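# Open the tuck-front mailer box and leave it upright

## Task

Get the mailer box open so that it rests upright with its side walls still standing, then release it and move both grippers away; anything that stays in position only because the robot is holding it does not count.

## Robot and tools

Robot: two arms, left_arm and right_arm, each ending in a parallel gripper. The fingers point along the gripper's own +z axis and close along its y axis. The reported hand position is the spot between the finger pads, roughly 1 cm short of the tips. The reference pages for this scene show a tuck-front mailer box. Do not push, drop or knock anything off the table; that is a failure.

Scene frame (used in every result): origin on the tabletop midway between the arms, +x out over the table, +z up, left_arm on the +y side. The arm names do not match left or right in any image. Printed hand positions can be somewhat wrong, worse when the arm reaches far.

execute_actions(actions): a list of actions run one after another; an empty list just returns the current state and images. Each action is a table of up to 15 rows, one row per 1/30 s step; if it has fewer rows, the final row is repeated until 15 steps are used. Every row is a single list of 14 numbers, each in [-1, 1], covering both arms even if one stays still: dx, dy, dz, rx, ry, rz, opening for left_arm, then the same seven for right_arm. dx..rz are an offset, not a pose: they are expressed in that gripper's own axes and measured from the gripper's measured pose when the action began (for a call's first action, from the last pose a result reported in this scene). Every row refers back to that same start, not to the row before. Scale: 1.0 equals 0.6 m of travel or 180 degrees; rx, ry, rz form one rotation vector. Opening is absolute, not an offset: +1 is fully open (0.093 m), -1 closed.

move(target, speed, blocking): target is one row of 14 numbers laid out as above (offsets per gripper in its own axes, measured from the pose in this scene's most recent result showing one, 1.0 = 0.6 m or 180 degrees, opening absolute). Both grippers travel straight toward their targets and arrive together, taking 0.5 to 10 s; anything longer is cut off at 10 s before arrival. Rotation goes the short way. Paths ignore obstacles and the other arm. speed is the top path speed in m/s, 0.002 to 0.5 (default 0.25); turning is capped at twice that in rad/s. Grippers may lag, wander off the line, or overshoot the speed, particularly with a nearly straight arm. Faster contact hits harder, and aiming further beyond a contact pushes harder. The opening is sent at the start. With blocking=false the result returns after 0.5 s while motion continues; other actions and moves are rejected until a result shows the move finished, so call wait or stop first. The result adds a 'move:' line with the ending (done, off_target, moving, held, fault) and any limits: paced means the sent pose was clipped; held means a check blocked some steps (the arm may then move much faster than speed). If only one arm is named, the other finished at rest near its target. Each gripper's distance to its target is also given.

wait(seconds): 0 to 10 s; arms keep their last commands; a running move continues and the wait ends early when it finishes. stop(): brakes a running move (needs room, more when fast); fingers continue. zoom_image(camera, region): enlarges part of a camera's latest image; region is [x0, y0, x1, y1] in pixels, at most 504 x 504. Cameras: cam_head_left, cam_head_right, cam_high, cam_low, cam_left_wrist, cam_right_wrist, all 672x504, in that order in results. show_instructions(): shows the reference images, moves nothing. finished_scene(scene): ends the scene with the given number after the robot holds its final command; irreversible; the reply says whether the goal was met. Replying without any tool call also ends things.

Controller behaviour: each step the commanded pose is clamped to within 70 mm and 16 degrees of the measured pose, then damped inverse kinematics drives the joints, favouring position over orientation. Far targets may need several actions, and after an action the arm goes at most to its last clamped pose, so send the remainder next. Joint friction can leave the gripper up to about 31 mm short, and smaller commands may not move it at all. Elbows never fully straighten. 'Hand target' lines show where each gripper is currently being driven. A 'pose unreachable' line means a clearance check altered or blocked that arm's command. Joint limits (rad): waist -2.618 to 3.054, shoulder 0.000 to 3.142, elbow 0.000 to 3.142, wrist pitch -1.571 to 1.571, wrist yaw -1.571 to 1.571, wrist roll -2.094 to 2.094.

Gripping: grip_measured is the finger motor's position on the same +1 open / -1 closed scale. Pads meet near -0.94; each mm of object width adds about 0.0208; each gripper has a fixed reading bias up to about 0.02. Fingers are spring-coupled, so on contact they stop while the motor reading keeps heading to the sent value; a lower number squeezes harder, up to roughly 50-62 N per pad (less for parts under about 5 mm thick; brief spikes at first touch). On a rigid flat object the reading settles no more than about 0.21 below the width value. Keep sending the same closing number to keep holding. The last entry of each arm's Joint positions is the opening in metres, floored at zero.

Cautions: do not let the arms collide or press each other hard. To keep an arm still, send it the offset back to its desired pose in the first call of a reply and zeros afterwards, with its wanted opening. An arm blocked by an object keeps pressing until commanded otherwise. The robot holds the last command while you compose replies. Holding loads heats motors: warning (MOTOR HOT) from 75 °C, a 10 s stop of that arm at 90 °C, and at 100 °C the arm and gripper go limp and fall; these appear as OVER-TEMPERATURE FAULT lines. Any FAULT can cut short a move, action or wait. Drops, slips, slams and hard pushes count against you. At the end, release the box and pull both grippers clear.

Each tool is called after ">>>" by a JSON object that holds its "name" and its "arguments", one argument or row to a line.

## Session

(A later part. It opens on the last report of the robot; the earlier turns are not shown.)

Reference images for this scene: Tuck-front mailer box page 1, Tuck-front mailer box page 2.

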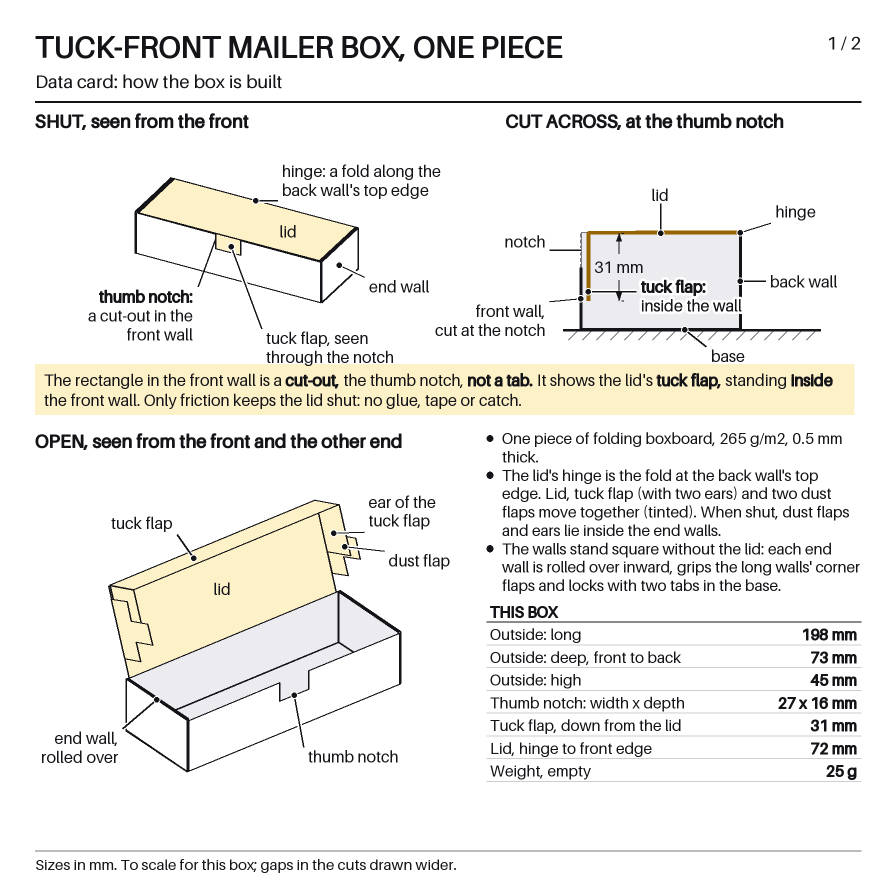

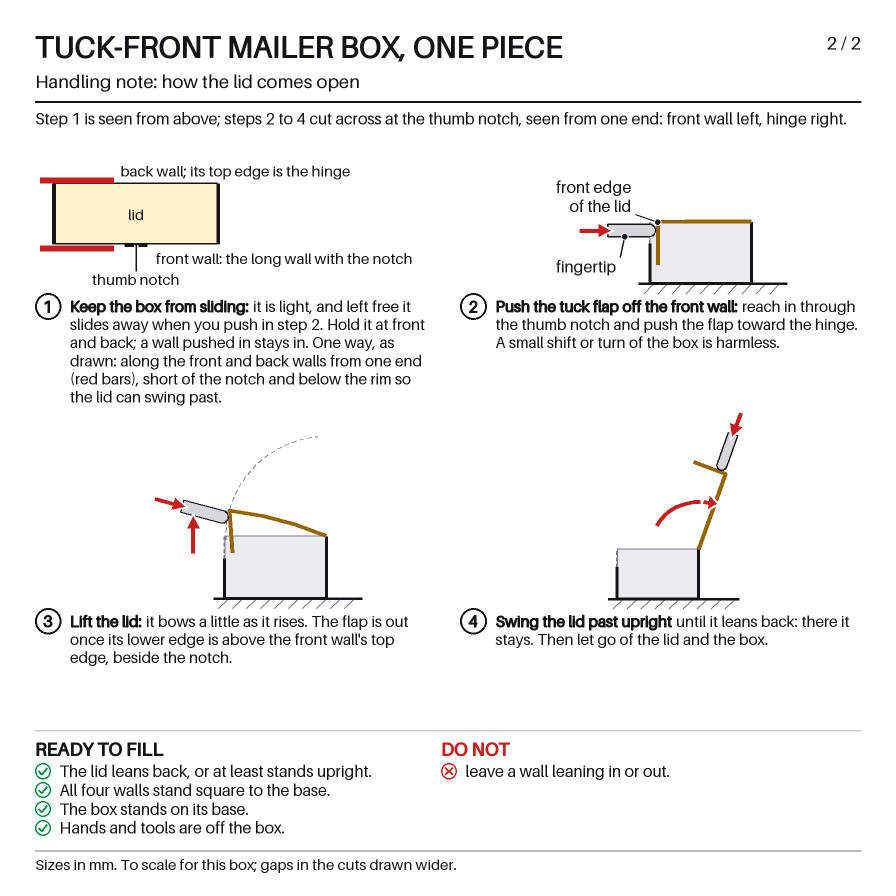

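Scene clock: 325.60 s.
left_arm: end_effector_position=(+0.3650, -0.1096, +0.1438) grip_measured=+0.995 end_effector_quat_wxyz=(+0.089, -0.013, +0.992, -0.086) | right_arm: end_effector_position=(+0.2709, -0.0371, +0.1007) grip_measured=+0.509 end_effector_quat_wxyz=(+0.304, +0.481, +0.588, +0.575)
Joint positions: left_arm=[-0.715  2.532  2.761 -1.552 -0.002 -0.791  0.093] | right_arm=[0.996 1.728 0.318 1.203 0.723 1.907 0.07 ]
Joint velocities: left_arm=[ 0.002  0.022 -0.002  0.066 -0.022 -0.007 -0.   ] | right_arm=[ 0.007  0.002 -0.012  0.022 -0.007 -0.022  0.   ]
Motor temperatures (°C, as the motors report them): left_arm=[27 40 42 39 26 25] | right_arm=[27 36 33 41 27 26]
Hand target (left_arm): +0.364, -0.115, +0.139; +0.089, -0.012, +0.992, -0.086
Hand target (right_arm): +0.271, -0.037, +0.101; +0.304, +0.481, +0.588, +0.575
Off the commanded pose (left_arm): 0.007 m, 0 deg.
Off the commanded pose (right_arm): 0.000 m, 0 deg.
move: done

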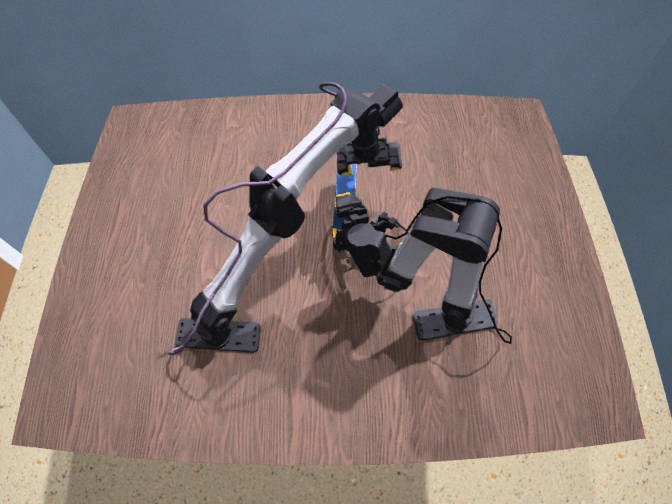

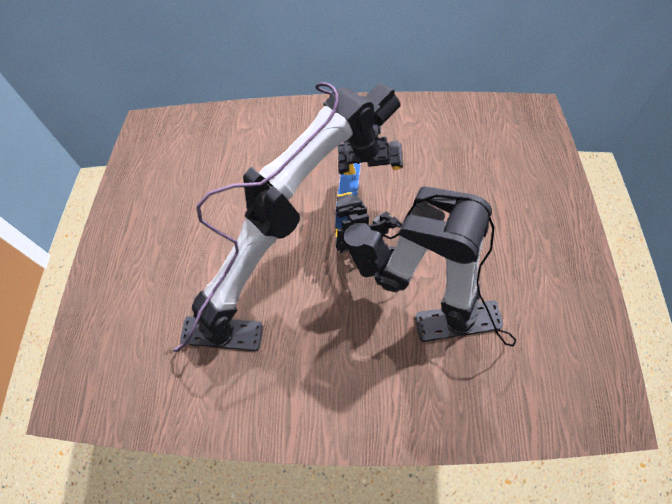

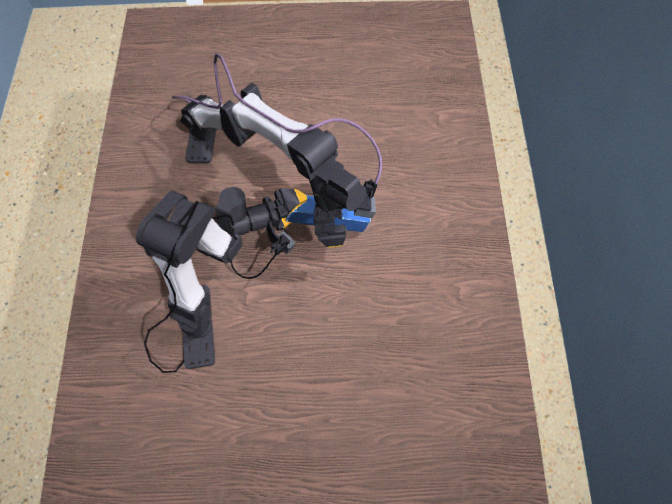

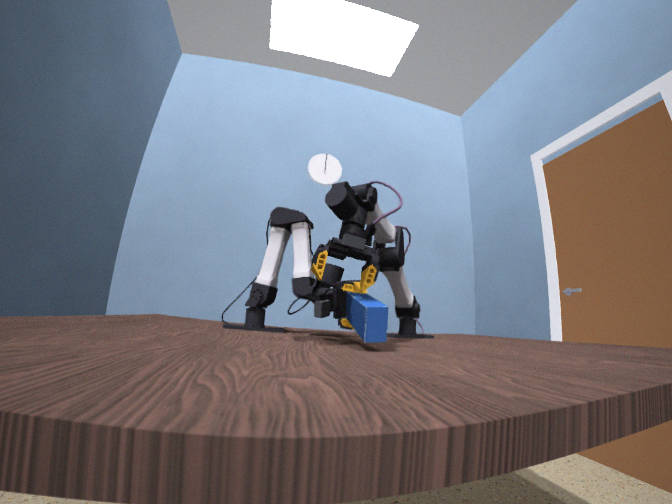

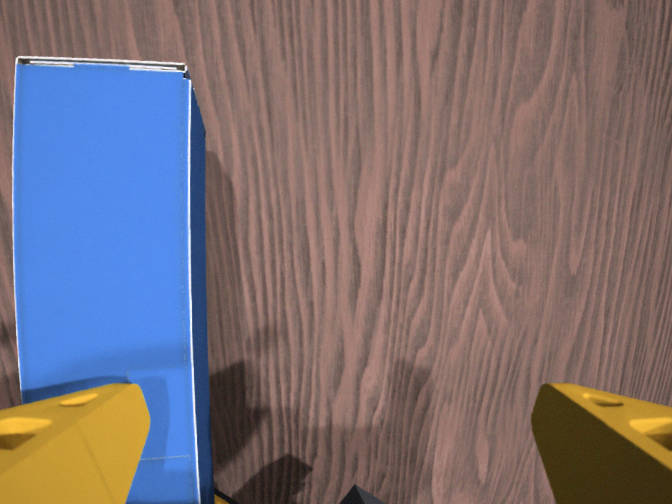

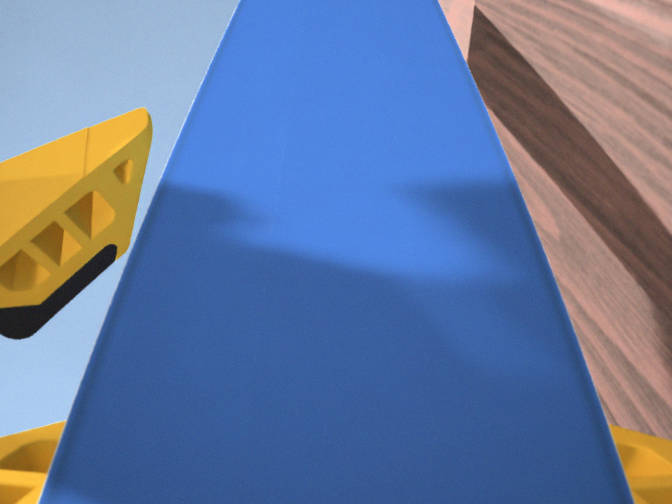

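Good alignment. Press down, then close slowly.

>>> {"name": "move", "arguments": {
  "target": [0.006,0.005,0.03,0,0,0,1,0,0,0,0,0,0,0.5],
  "speed": 0.01
}}

>>> {"name": "execute_actions", "arguments": {
  "actions": [
    [[0,0,0.012,0,0,0,0.9,0,0.01,0,0,0,0,0.5]],
    [[0,0,0.012,0,0,0,0.8,0,0.01,0,0,0,0,0.5]],
    [[0,0,0.012,0,0,0,0.7,0,0.01,0,0,0,0,0.5]],
    [[0,0,0.012,0,0,0,0.6,0,0.01,0,0,0,0,0.5]]
  ]
}}

Scene clock: 330.07 s.
left_arm: end_effector_position=(+0.3658, -0.1104, +0.1233) grip_measured=+0.995 end_effector_quat_wxyz=(+0.087, -0.013, +0.993, -0.084) | right_arm: end_effector_position=(+0.2705, -0.0377, +0.0971) grip_measured=+0.509 end_effector_quat_wxyz=(+0.306, +0.480, +0.595, +0.568)
Joint positions: left_arm=[-0.715  2.451  2.52  -1.397 -0.002 -0.791  0.093] | right_arm=[0.996 1.728 0.318 1.185 0.722 1.907 0.07 ]
Joint velocities: left_arm=[-0.002 -0.007 -0.012  0.066 -0.007 -0.022 -0.001] | right_arm=[-0.012 -0.007  0.017 -0.037  0.022 -0.037  0.   ]
Motor temperatures (°C, as the motors report them): left_arm=[27 41 42 39 26 25] | right_arm=[27 36 33 41 27 26]
Hand target (left_arm): +0.364, -0.110, +0.125; +0.089, -0.013, +0.992, -0.086
Hand target (right_arm): +0.271, -0.037, +0.101; +0.304, +0.481, +0.588, +0.575
Off the commanded pose (left_arm): 0.002 m, 0 deg.
Off the commanded pose (right_arm): 0.004 m, 1 deg.
move: done

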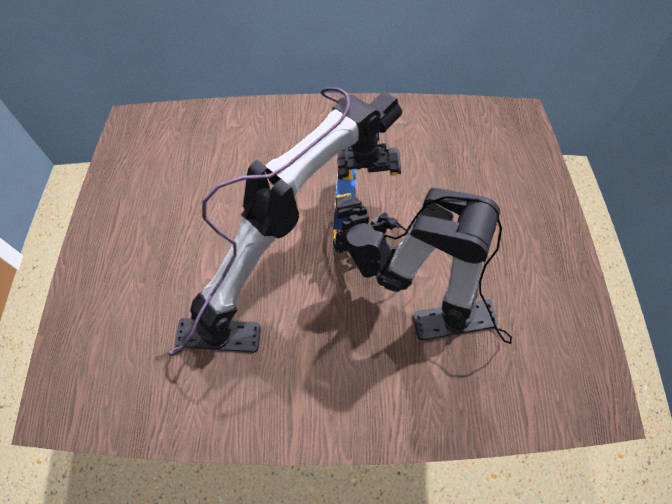

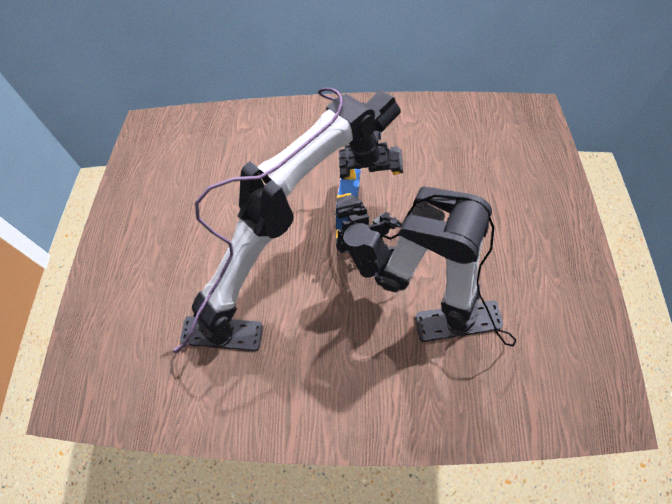

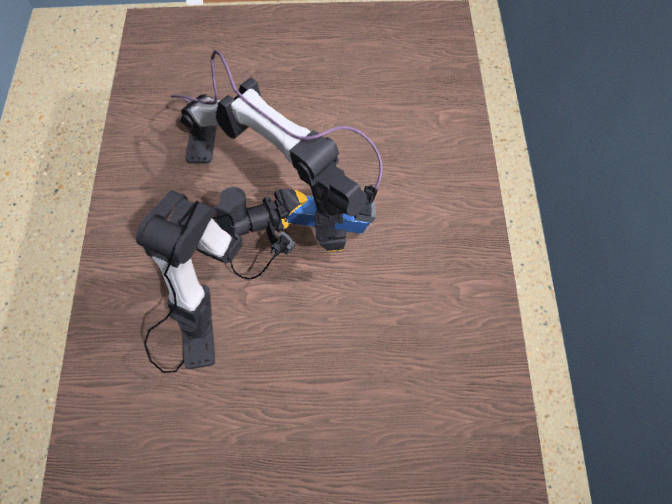

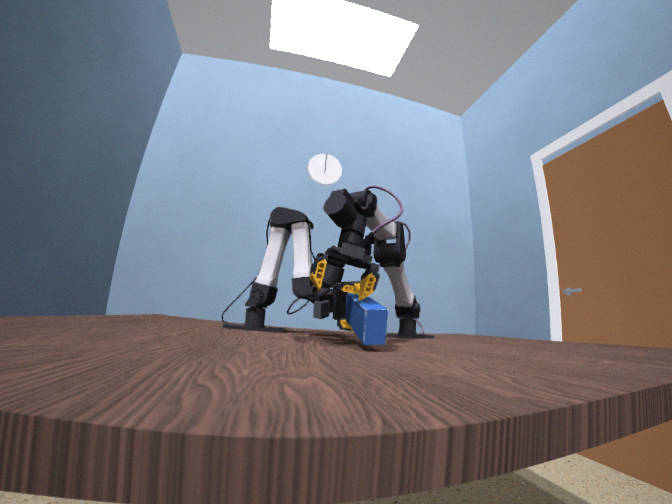

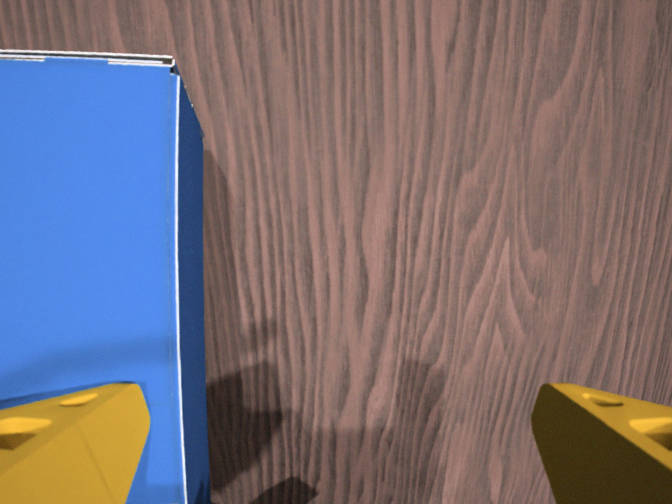

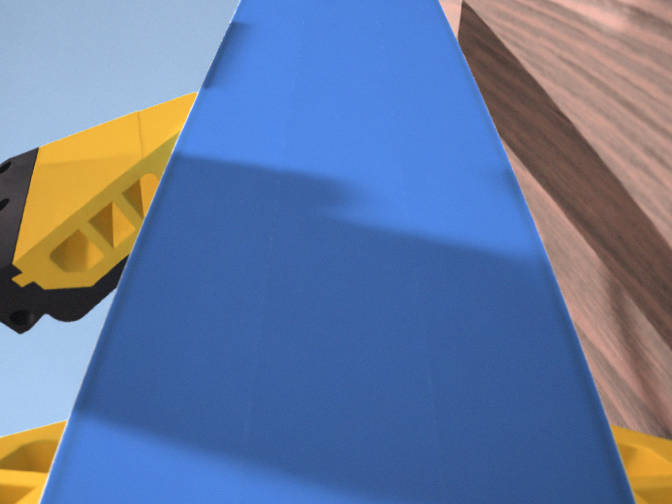

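Scene clock: 332.07 s.
left_arm: end_effector_position=(+0.3776, -0.1217, +0.1266) grip_measured=+0.602 end_effector_quat_wxyz=(+0.111, -0.013, +0.988, -0.108) | right_arm: end_effector_position=(+0.2672, -0.0420, +0.0933) grip_measured=+0.509 end_effector_quat_wxyz=(+0.309, +0.477, +0.619, +0.542)
Joint positions: left_arm=[-0.715  2.45   2.514 -1.322 -0.002 -0.791  0.074] | right_arm=[0.996 1.653 0.318 1.037 0.713 1.907 0.07 ]
Joint velocities: left_arm=[-0.002  0.007  0.007  0.007  0.007 -0.037 -0.   ] | right_arm=[ 0.017 -0.017  0.002 -0.037  0.037 -0.022 -0.   ]
Motor temperatures (°C, as the motors report them): left_arm=[27 41 42 39 26 25] | right_arm=[27 36 33 41 27 26]
Hand target (left_arm): +0.376, -0.120, +0.118; +0.105, -0.013, +0.989, -0.102
Hand target (right_arm): +0.270, -0.041, +0.100; +0.308, +0.478, +0.613, +0.549
Off the commanded pose (left_arm): 0.008 m, 1 deg.
Off the commanded pose (right_arm): 0.007 m, 1 deg.

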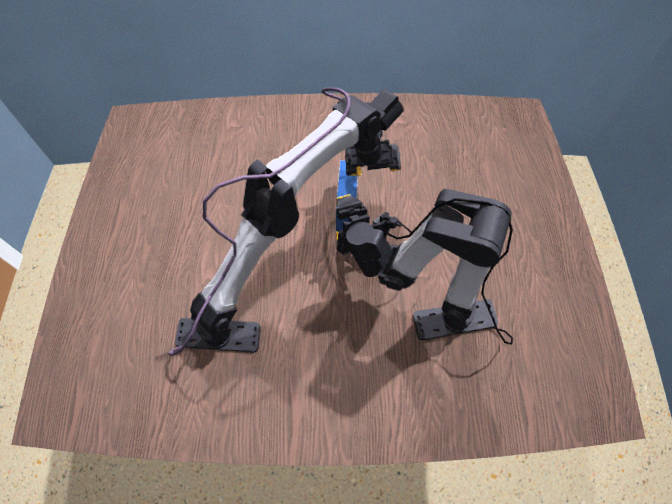

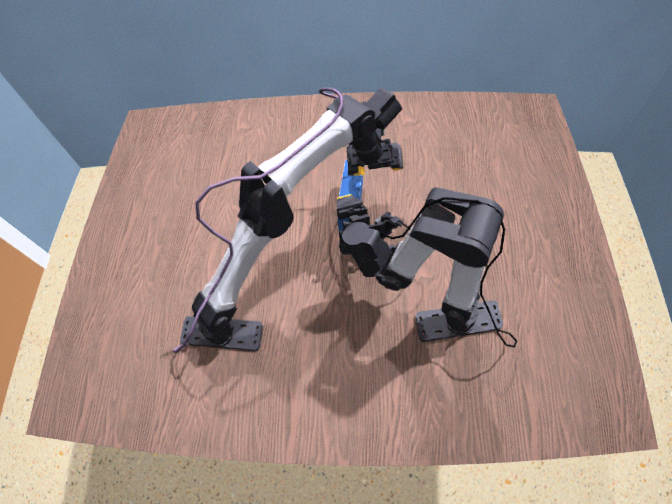

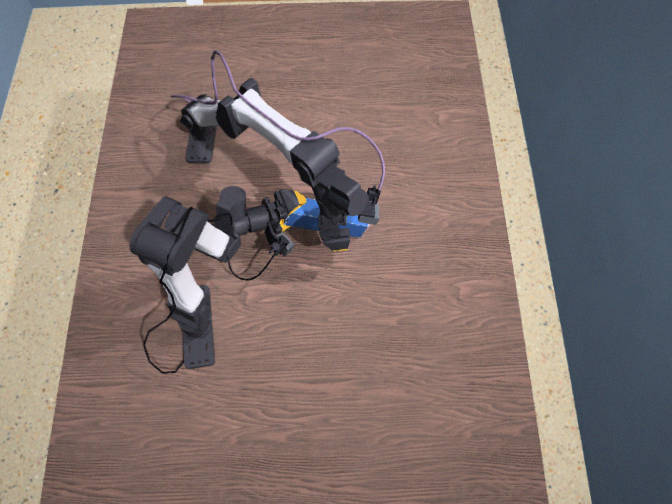

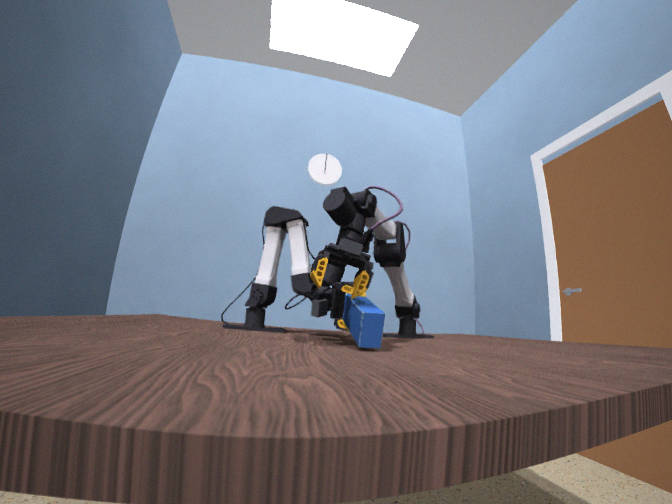

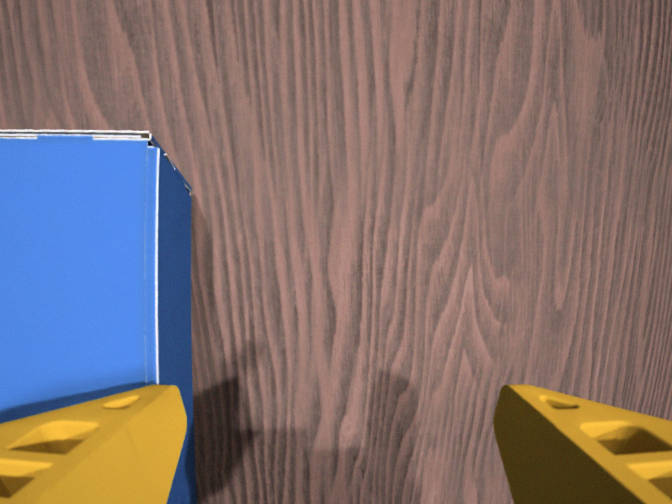

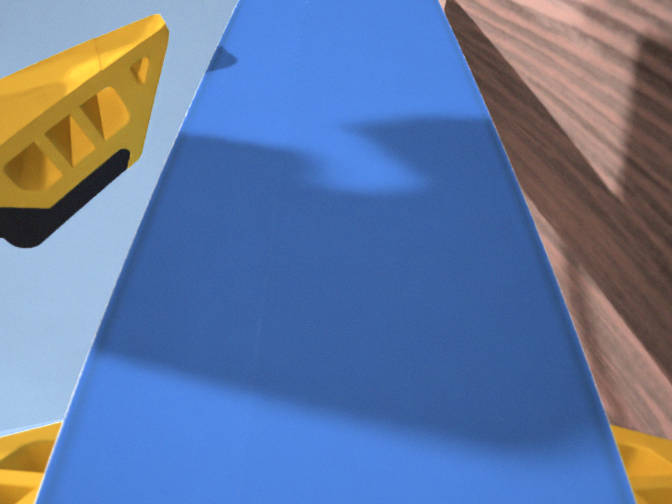

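>>> {"name": "move", "arguments": {
  "target": [0.035,0.012,-0.005,0,0,0,1,0,0,0,0,0,0,0.5],
  "speed": 0.02
}}

Scene clock: 334.93 s.
left_arm: end_effector_position=(+0.3621, -0.1126, +0.1200) grip_measured=+0.995 end_effector_quat_wxyz=(+0.109, -0.013, +0.988, -0.106) | right_arm: end_effector_position=(+0.2669, -0.0421, +0.0920) grip_measured=+0.509 end_effector_quat_wxyz=(+0.309, +0.476, +0.622, +0.540)
Joint positions: left_arm=[-0.724  2.32   2.256 -1.202 -0.006 -0.801  0.093] | right_arm=[0.996 1.653 0.318 1.031 0.711 1.907 0.07 ]
Joint velocities: left_arm=[-0.012  0.007 -0.012 -0.007 -0.007 -0.037 -0.001] | right_arm=[ 0.002  0.002  0.002  0.007  0.051  0.066 -0.   ]
Motor temperatures (°C, as the motors report them): left_arm=[27 42 41 39 26 25] | right_arm=[27 36 33 41 27 26]
Hand target (left_arm): +0.356, -0.114, +0.123; +0.111, -0.013, +0.988, -0.108
Hand target (right_arm): +0.267, -0.042, +0.093; +0.309, +0.477, +0.619, +0.542
Off the commanded pose (left_arm): 0.007 m, 0 deg.
Off the commanded pose (right_arm): 0.001 m, 0 deg.
move: done

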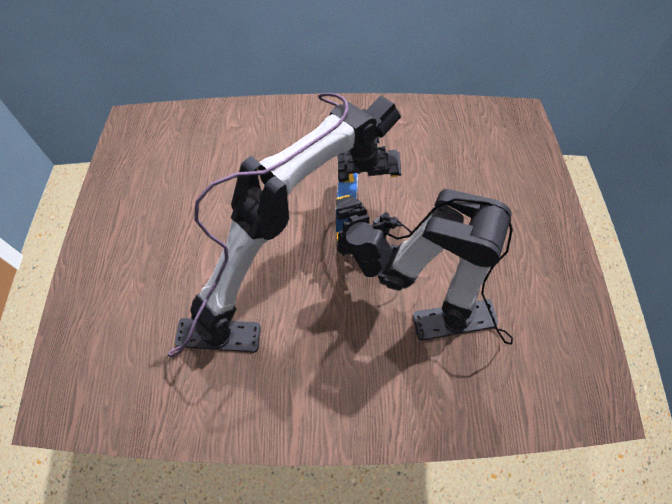

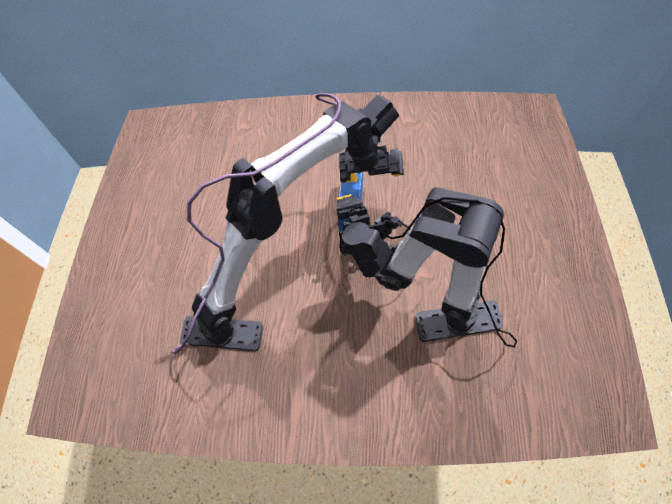

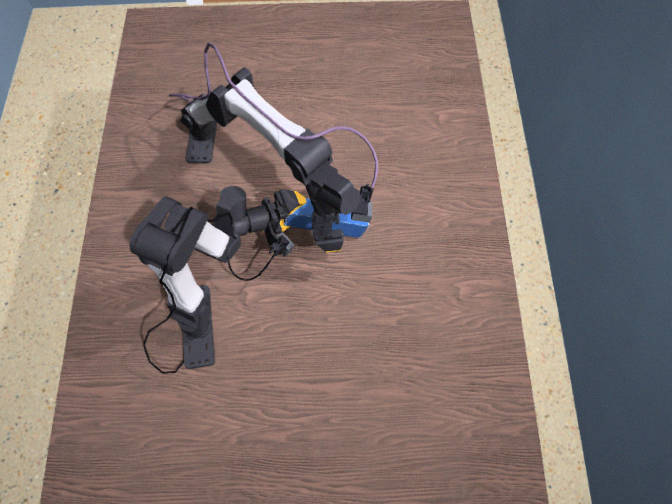

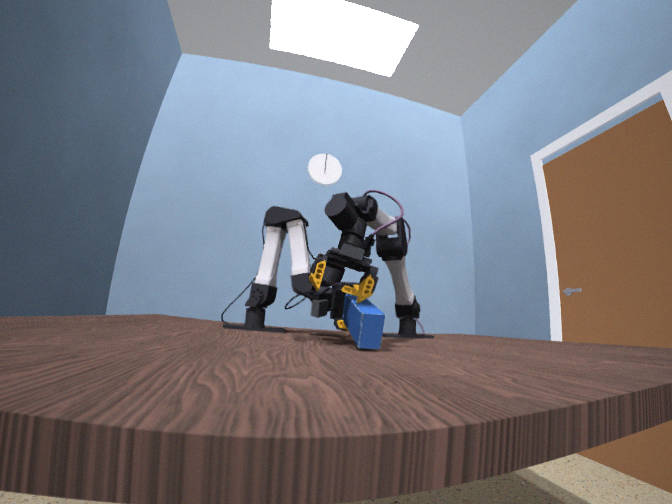

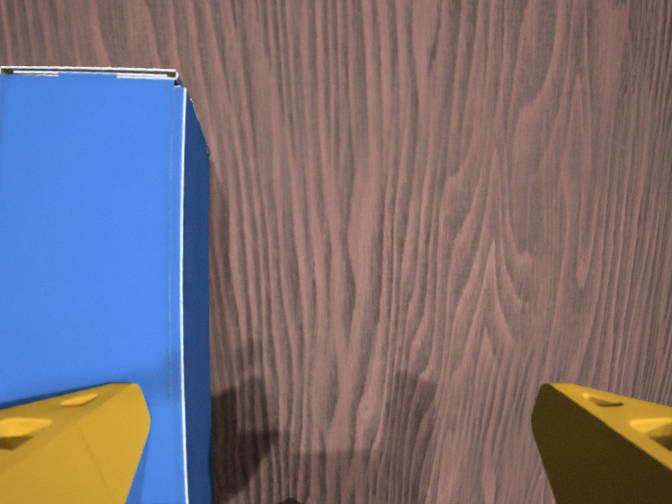

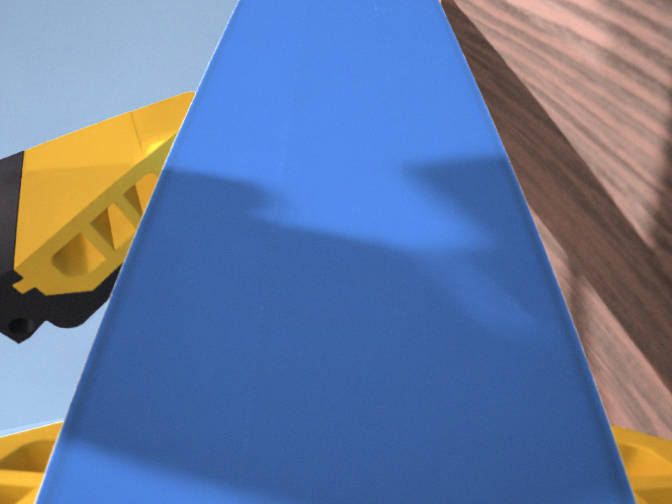

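>>> {"name": "move", "arguments": {
  "target": [0.015,0,0.02,0,0,0,1,0,0,0,0,0,0,0.5],
  "speed": 0.01
}}

>>> {"name": "execute_actions", "arguments": {
  "actions": [
    [[0,0,0,0,0,0,0.9,0,0,0,0,0,0,0.5]],
    [[0,0,0,0,0,0,0.8,0,0,0,0,0,0,0.5]],
    [[0,0,0,0,0,0,0.7,0,0,0,0,0,0,0.5]],
    [[0,0,0,0,0,0,0.6,0,0,0,0,0,0,0.5]]
  ]
}}

Scene clock: 338.87 s.
left_arm: end_effector_position=(+0.3637, -0.1145, +0.1142) grip_measured=+0.995 end_effector_quat_wxyz=(+0.118, -0.014, +0.987, -0.111) | right_arm: end_effector_position=(+0.2661, -0.0426, +0.0881) grip_measured=+0.509 end_effector_quat_wxyz=(+0.308, +0.475, +0.629, +0.533)
Joint positions: left_arm=[-0.726  2.302  2.197 -1.141 -0.012 -0.804  0.093] | right_arm=[0.996 1.653 0.318 1.011 0.707 1.909 0.07 ]
Joint velocities: left_arm=[-0.012 -0.007 -0.007 -0.022 -0.022 -0.037 -0.001] | right_arm=[ 0.002  0.012 -0.017 -0.037 -0.037  0.037  0.   ]
Motor temperatures (°C, as the motors report them): left_arm=[27 43 41 38 26 25] | right_arm=[27 36 33 41 27 26]
Hand target (left_arm): +0.356, -0.115, +0.107; +0.109, -0.013, +0.988, -0.106
Hand target (right_arm): +0.267, -0.042, +0.092; +0.309, +0.476, +0.622, +0.540
Off the commanded pose (left_arm): 0.011 m, 1 deg.
Off the commanded pose (right_arm): 0.004 m, 1 deg.
move: off_target (left_arm)

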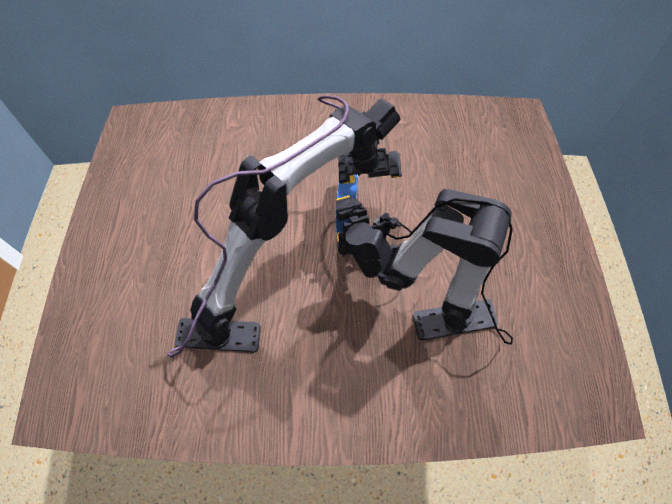

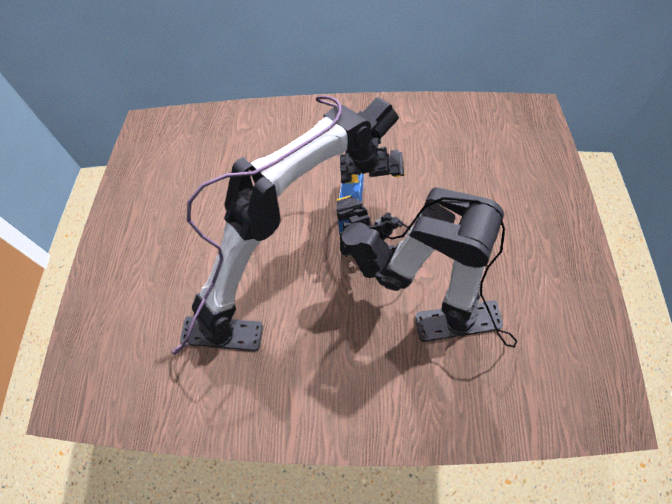

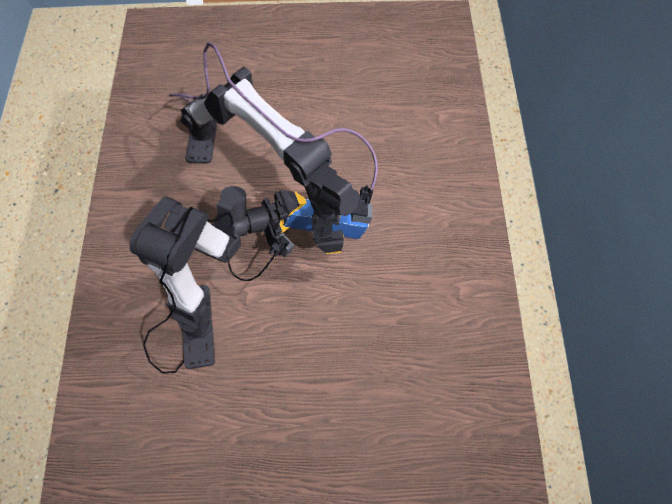

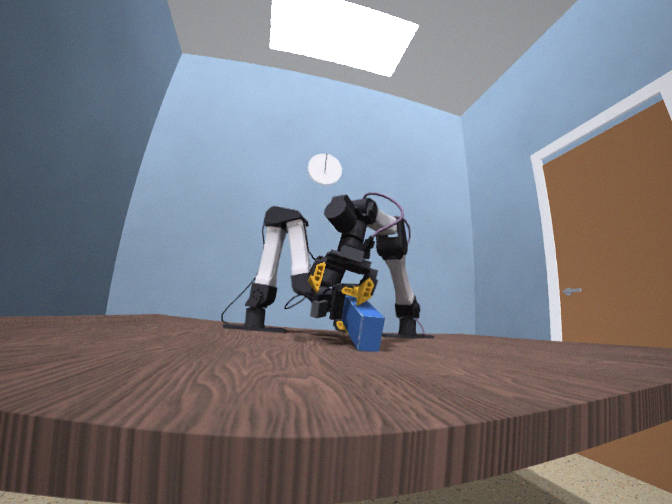

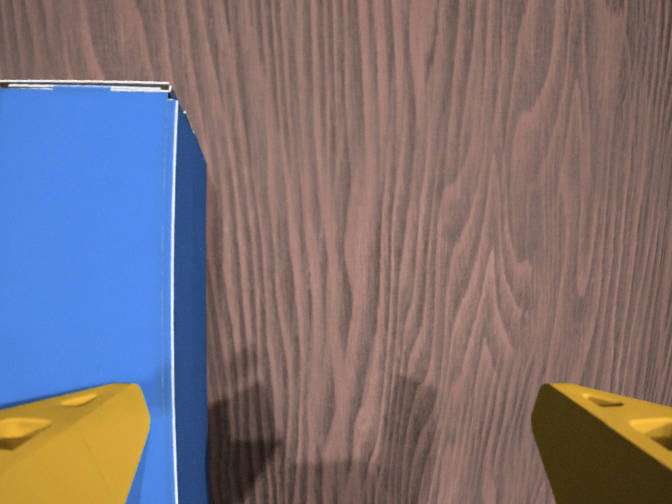

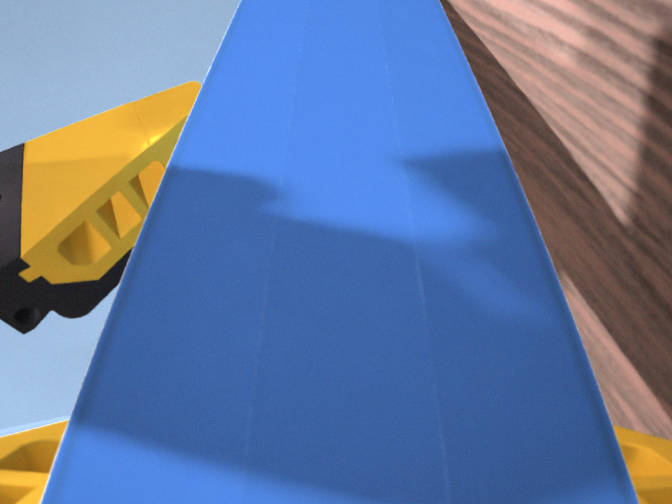

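Scene clock: 340.87 s.
left_arm: end_effector_position=(+0.3640, -0.1141, +0.1142) grip_measured=+0.602 end_effector_quat_wxyz=(+0.119, -0.015, +0.987, -0.110) | right_arm: end_effector_position=(+0.2661, -0.0426, +0.0879) grip_measured=+0.509 end_effector_quat_wxyz=(+0.308, +0.475, +0.629, +0.533)
Joint positions: left_arm=[-0.726  2.302  2.197 -1.141 -0.015 -0.804  0.074] | right_arm=[0.996 1.653 0.318 1.01  0.707 1.909 0.07 ]
Joint velocities: left_arm=[ 0.002 -0.017 -0.007 -0.051 -0.007 -0.037  0.001] | right_arm=[-0.007 -0.007  0.002 -0.037  0.022 -0.022 -0.   ]
Motor temperatures (°C, as the motors report them): left_arm=[27 44 41 38 26 25] | right_arm=[27 36 33 41 27 26]
Hand target (left_arm): +0.364, -0.114, +0.114; +0.119, -0.015, +0.987, -0.110
Hand target (right_arm): +0.266, -0.043, +0.088; +0.308, +0.475, +0.629, +0.533
Off the commanded pose (left_arm): 0.000 m, 0 deg.
Off the commanded pose (right_arm): 0.000 m, 0 deg.

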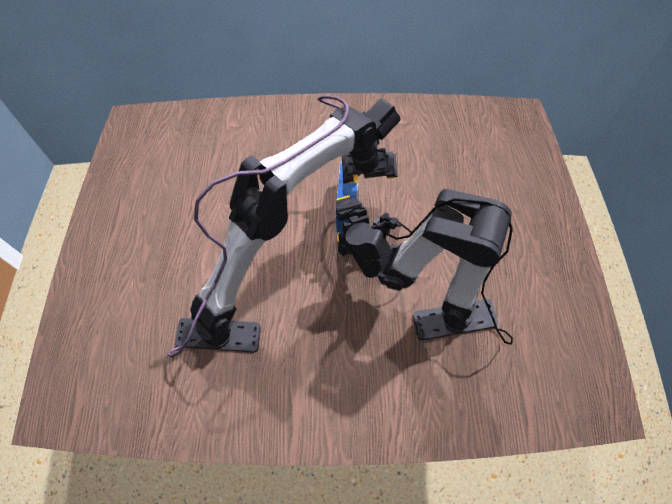

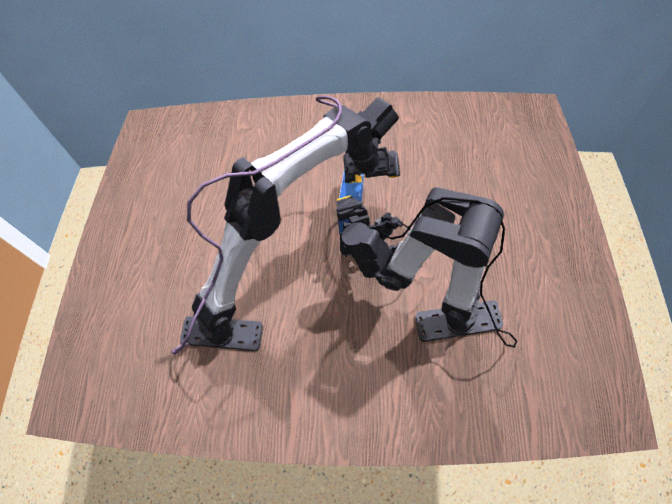

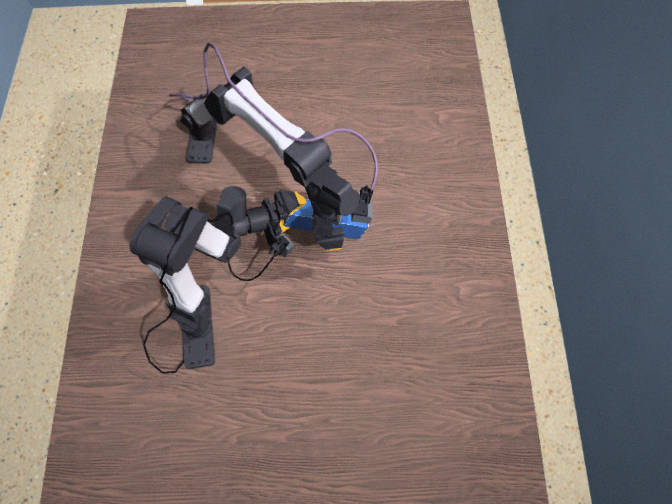

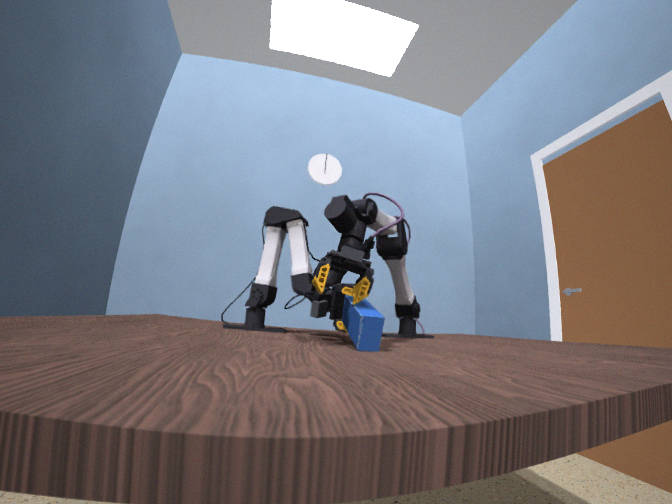

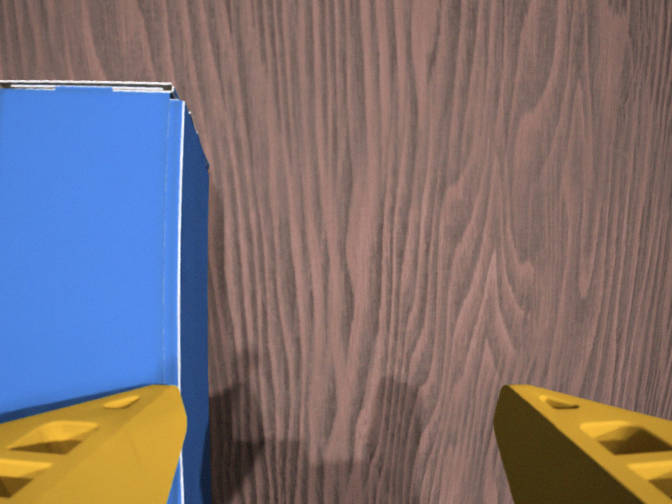

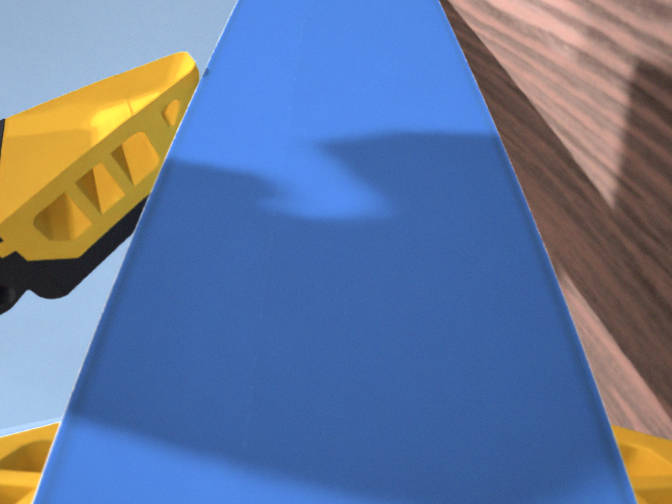

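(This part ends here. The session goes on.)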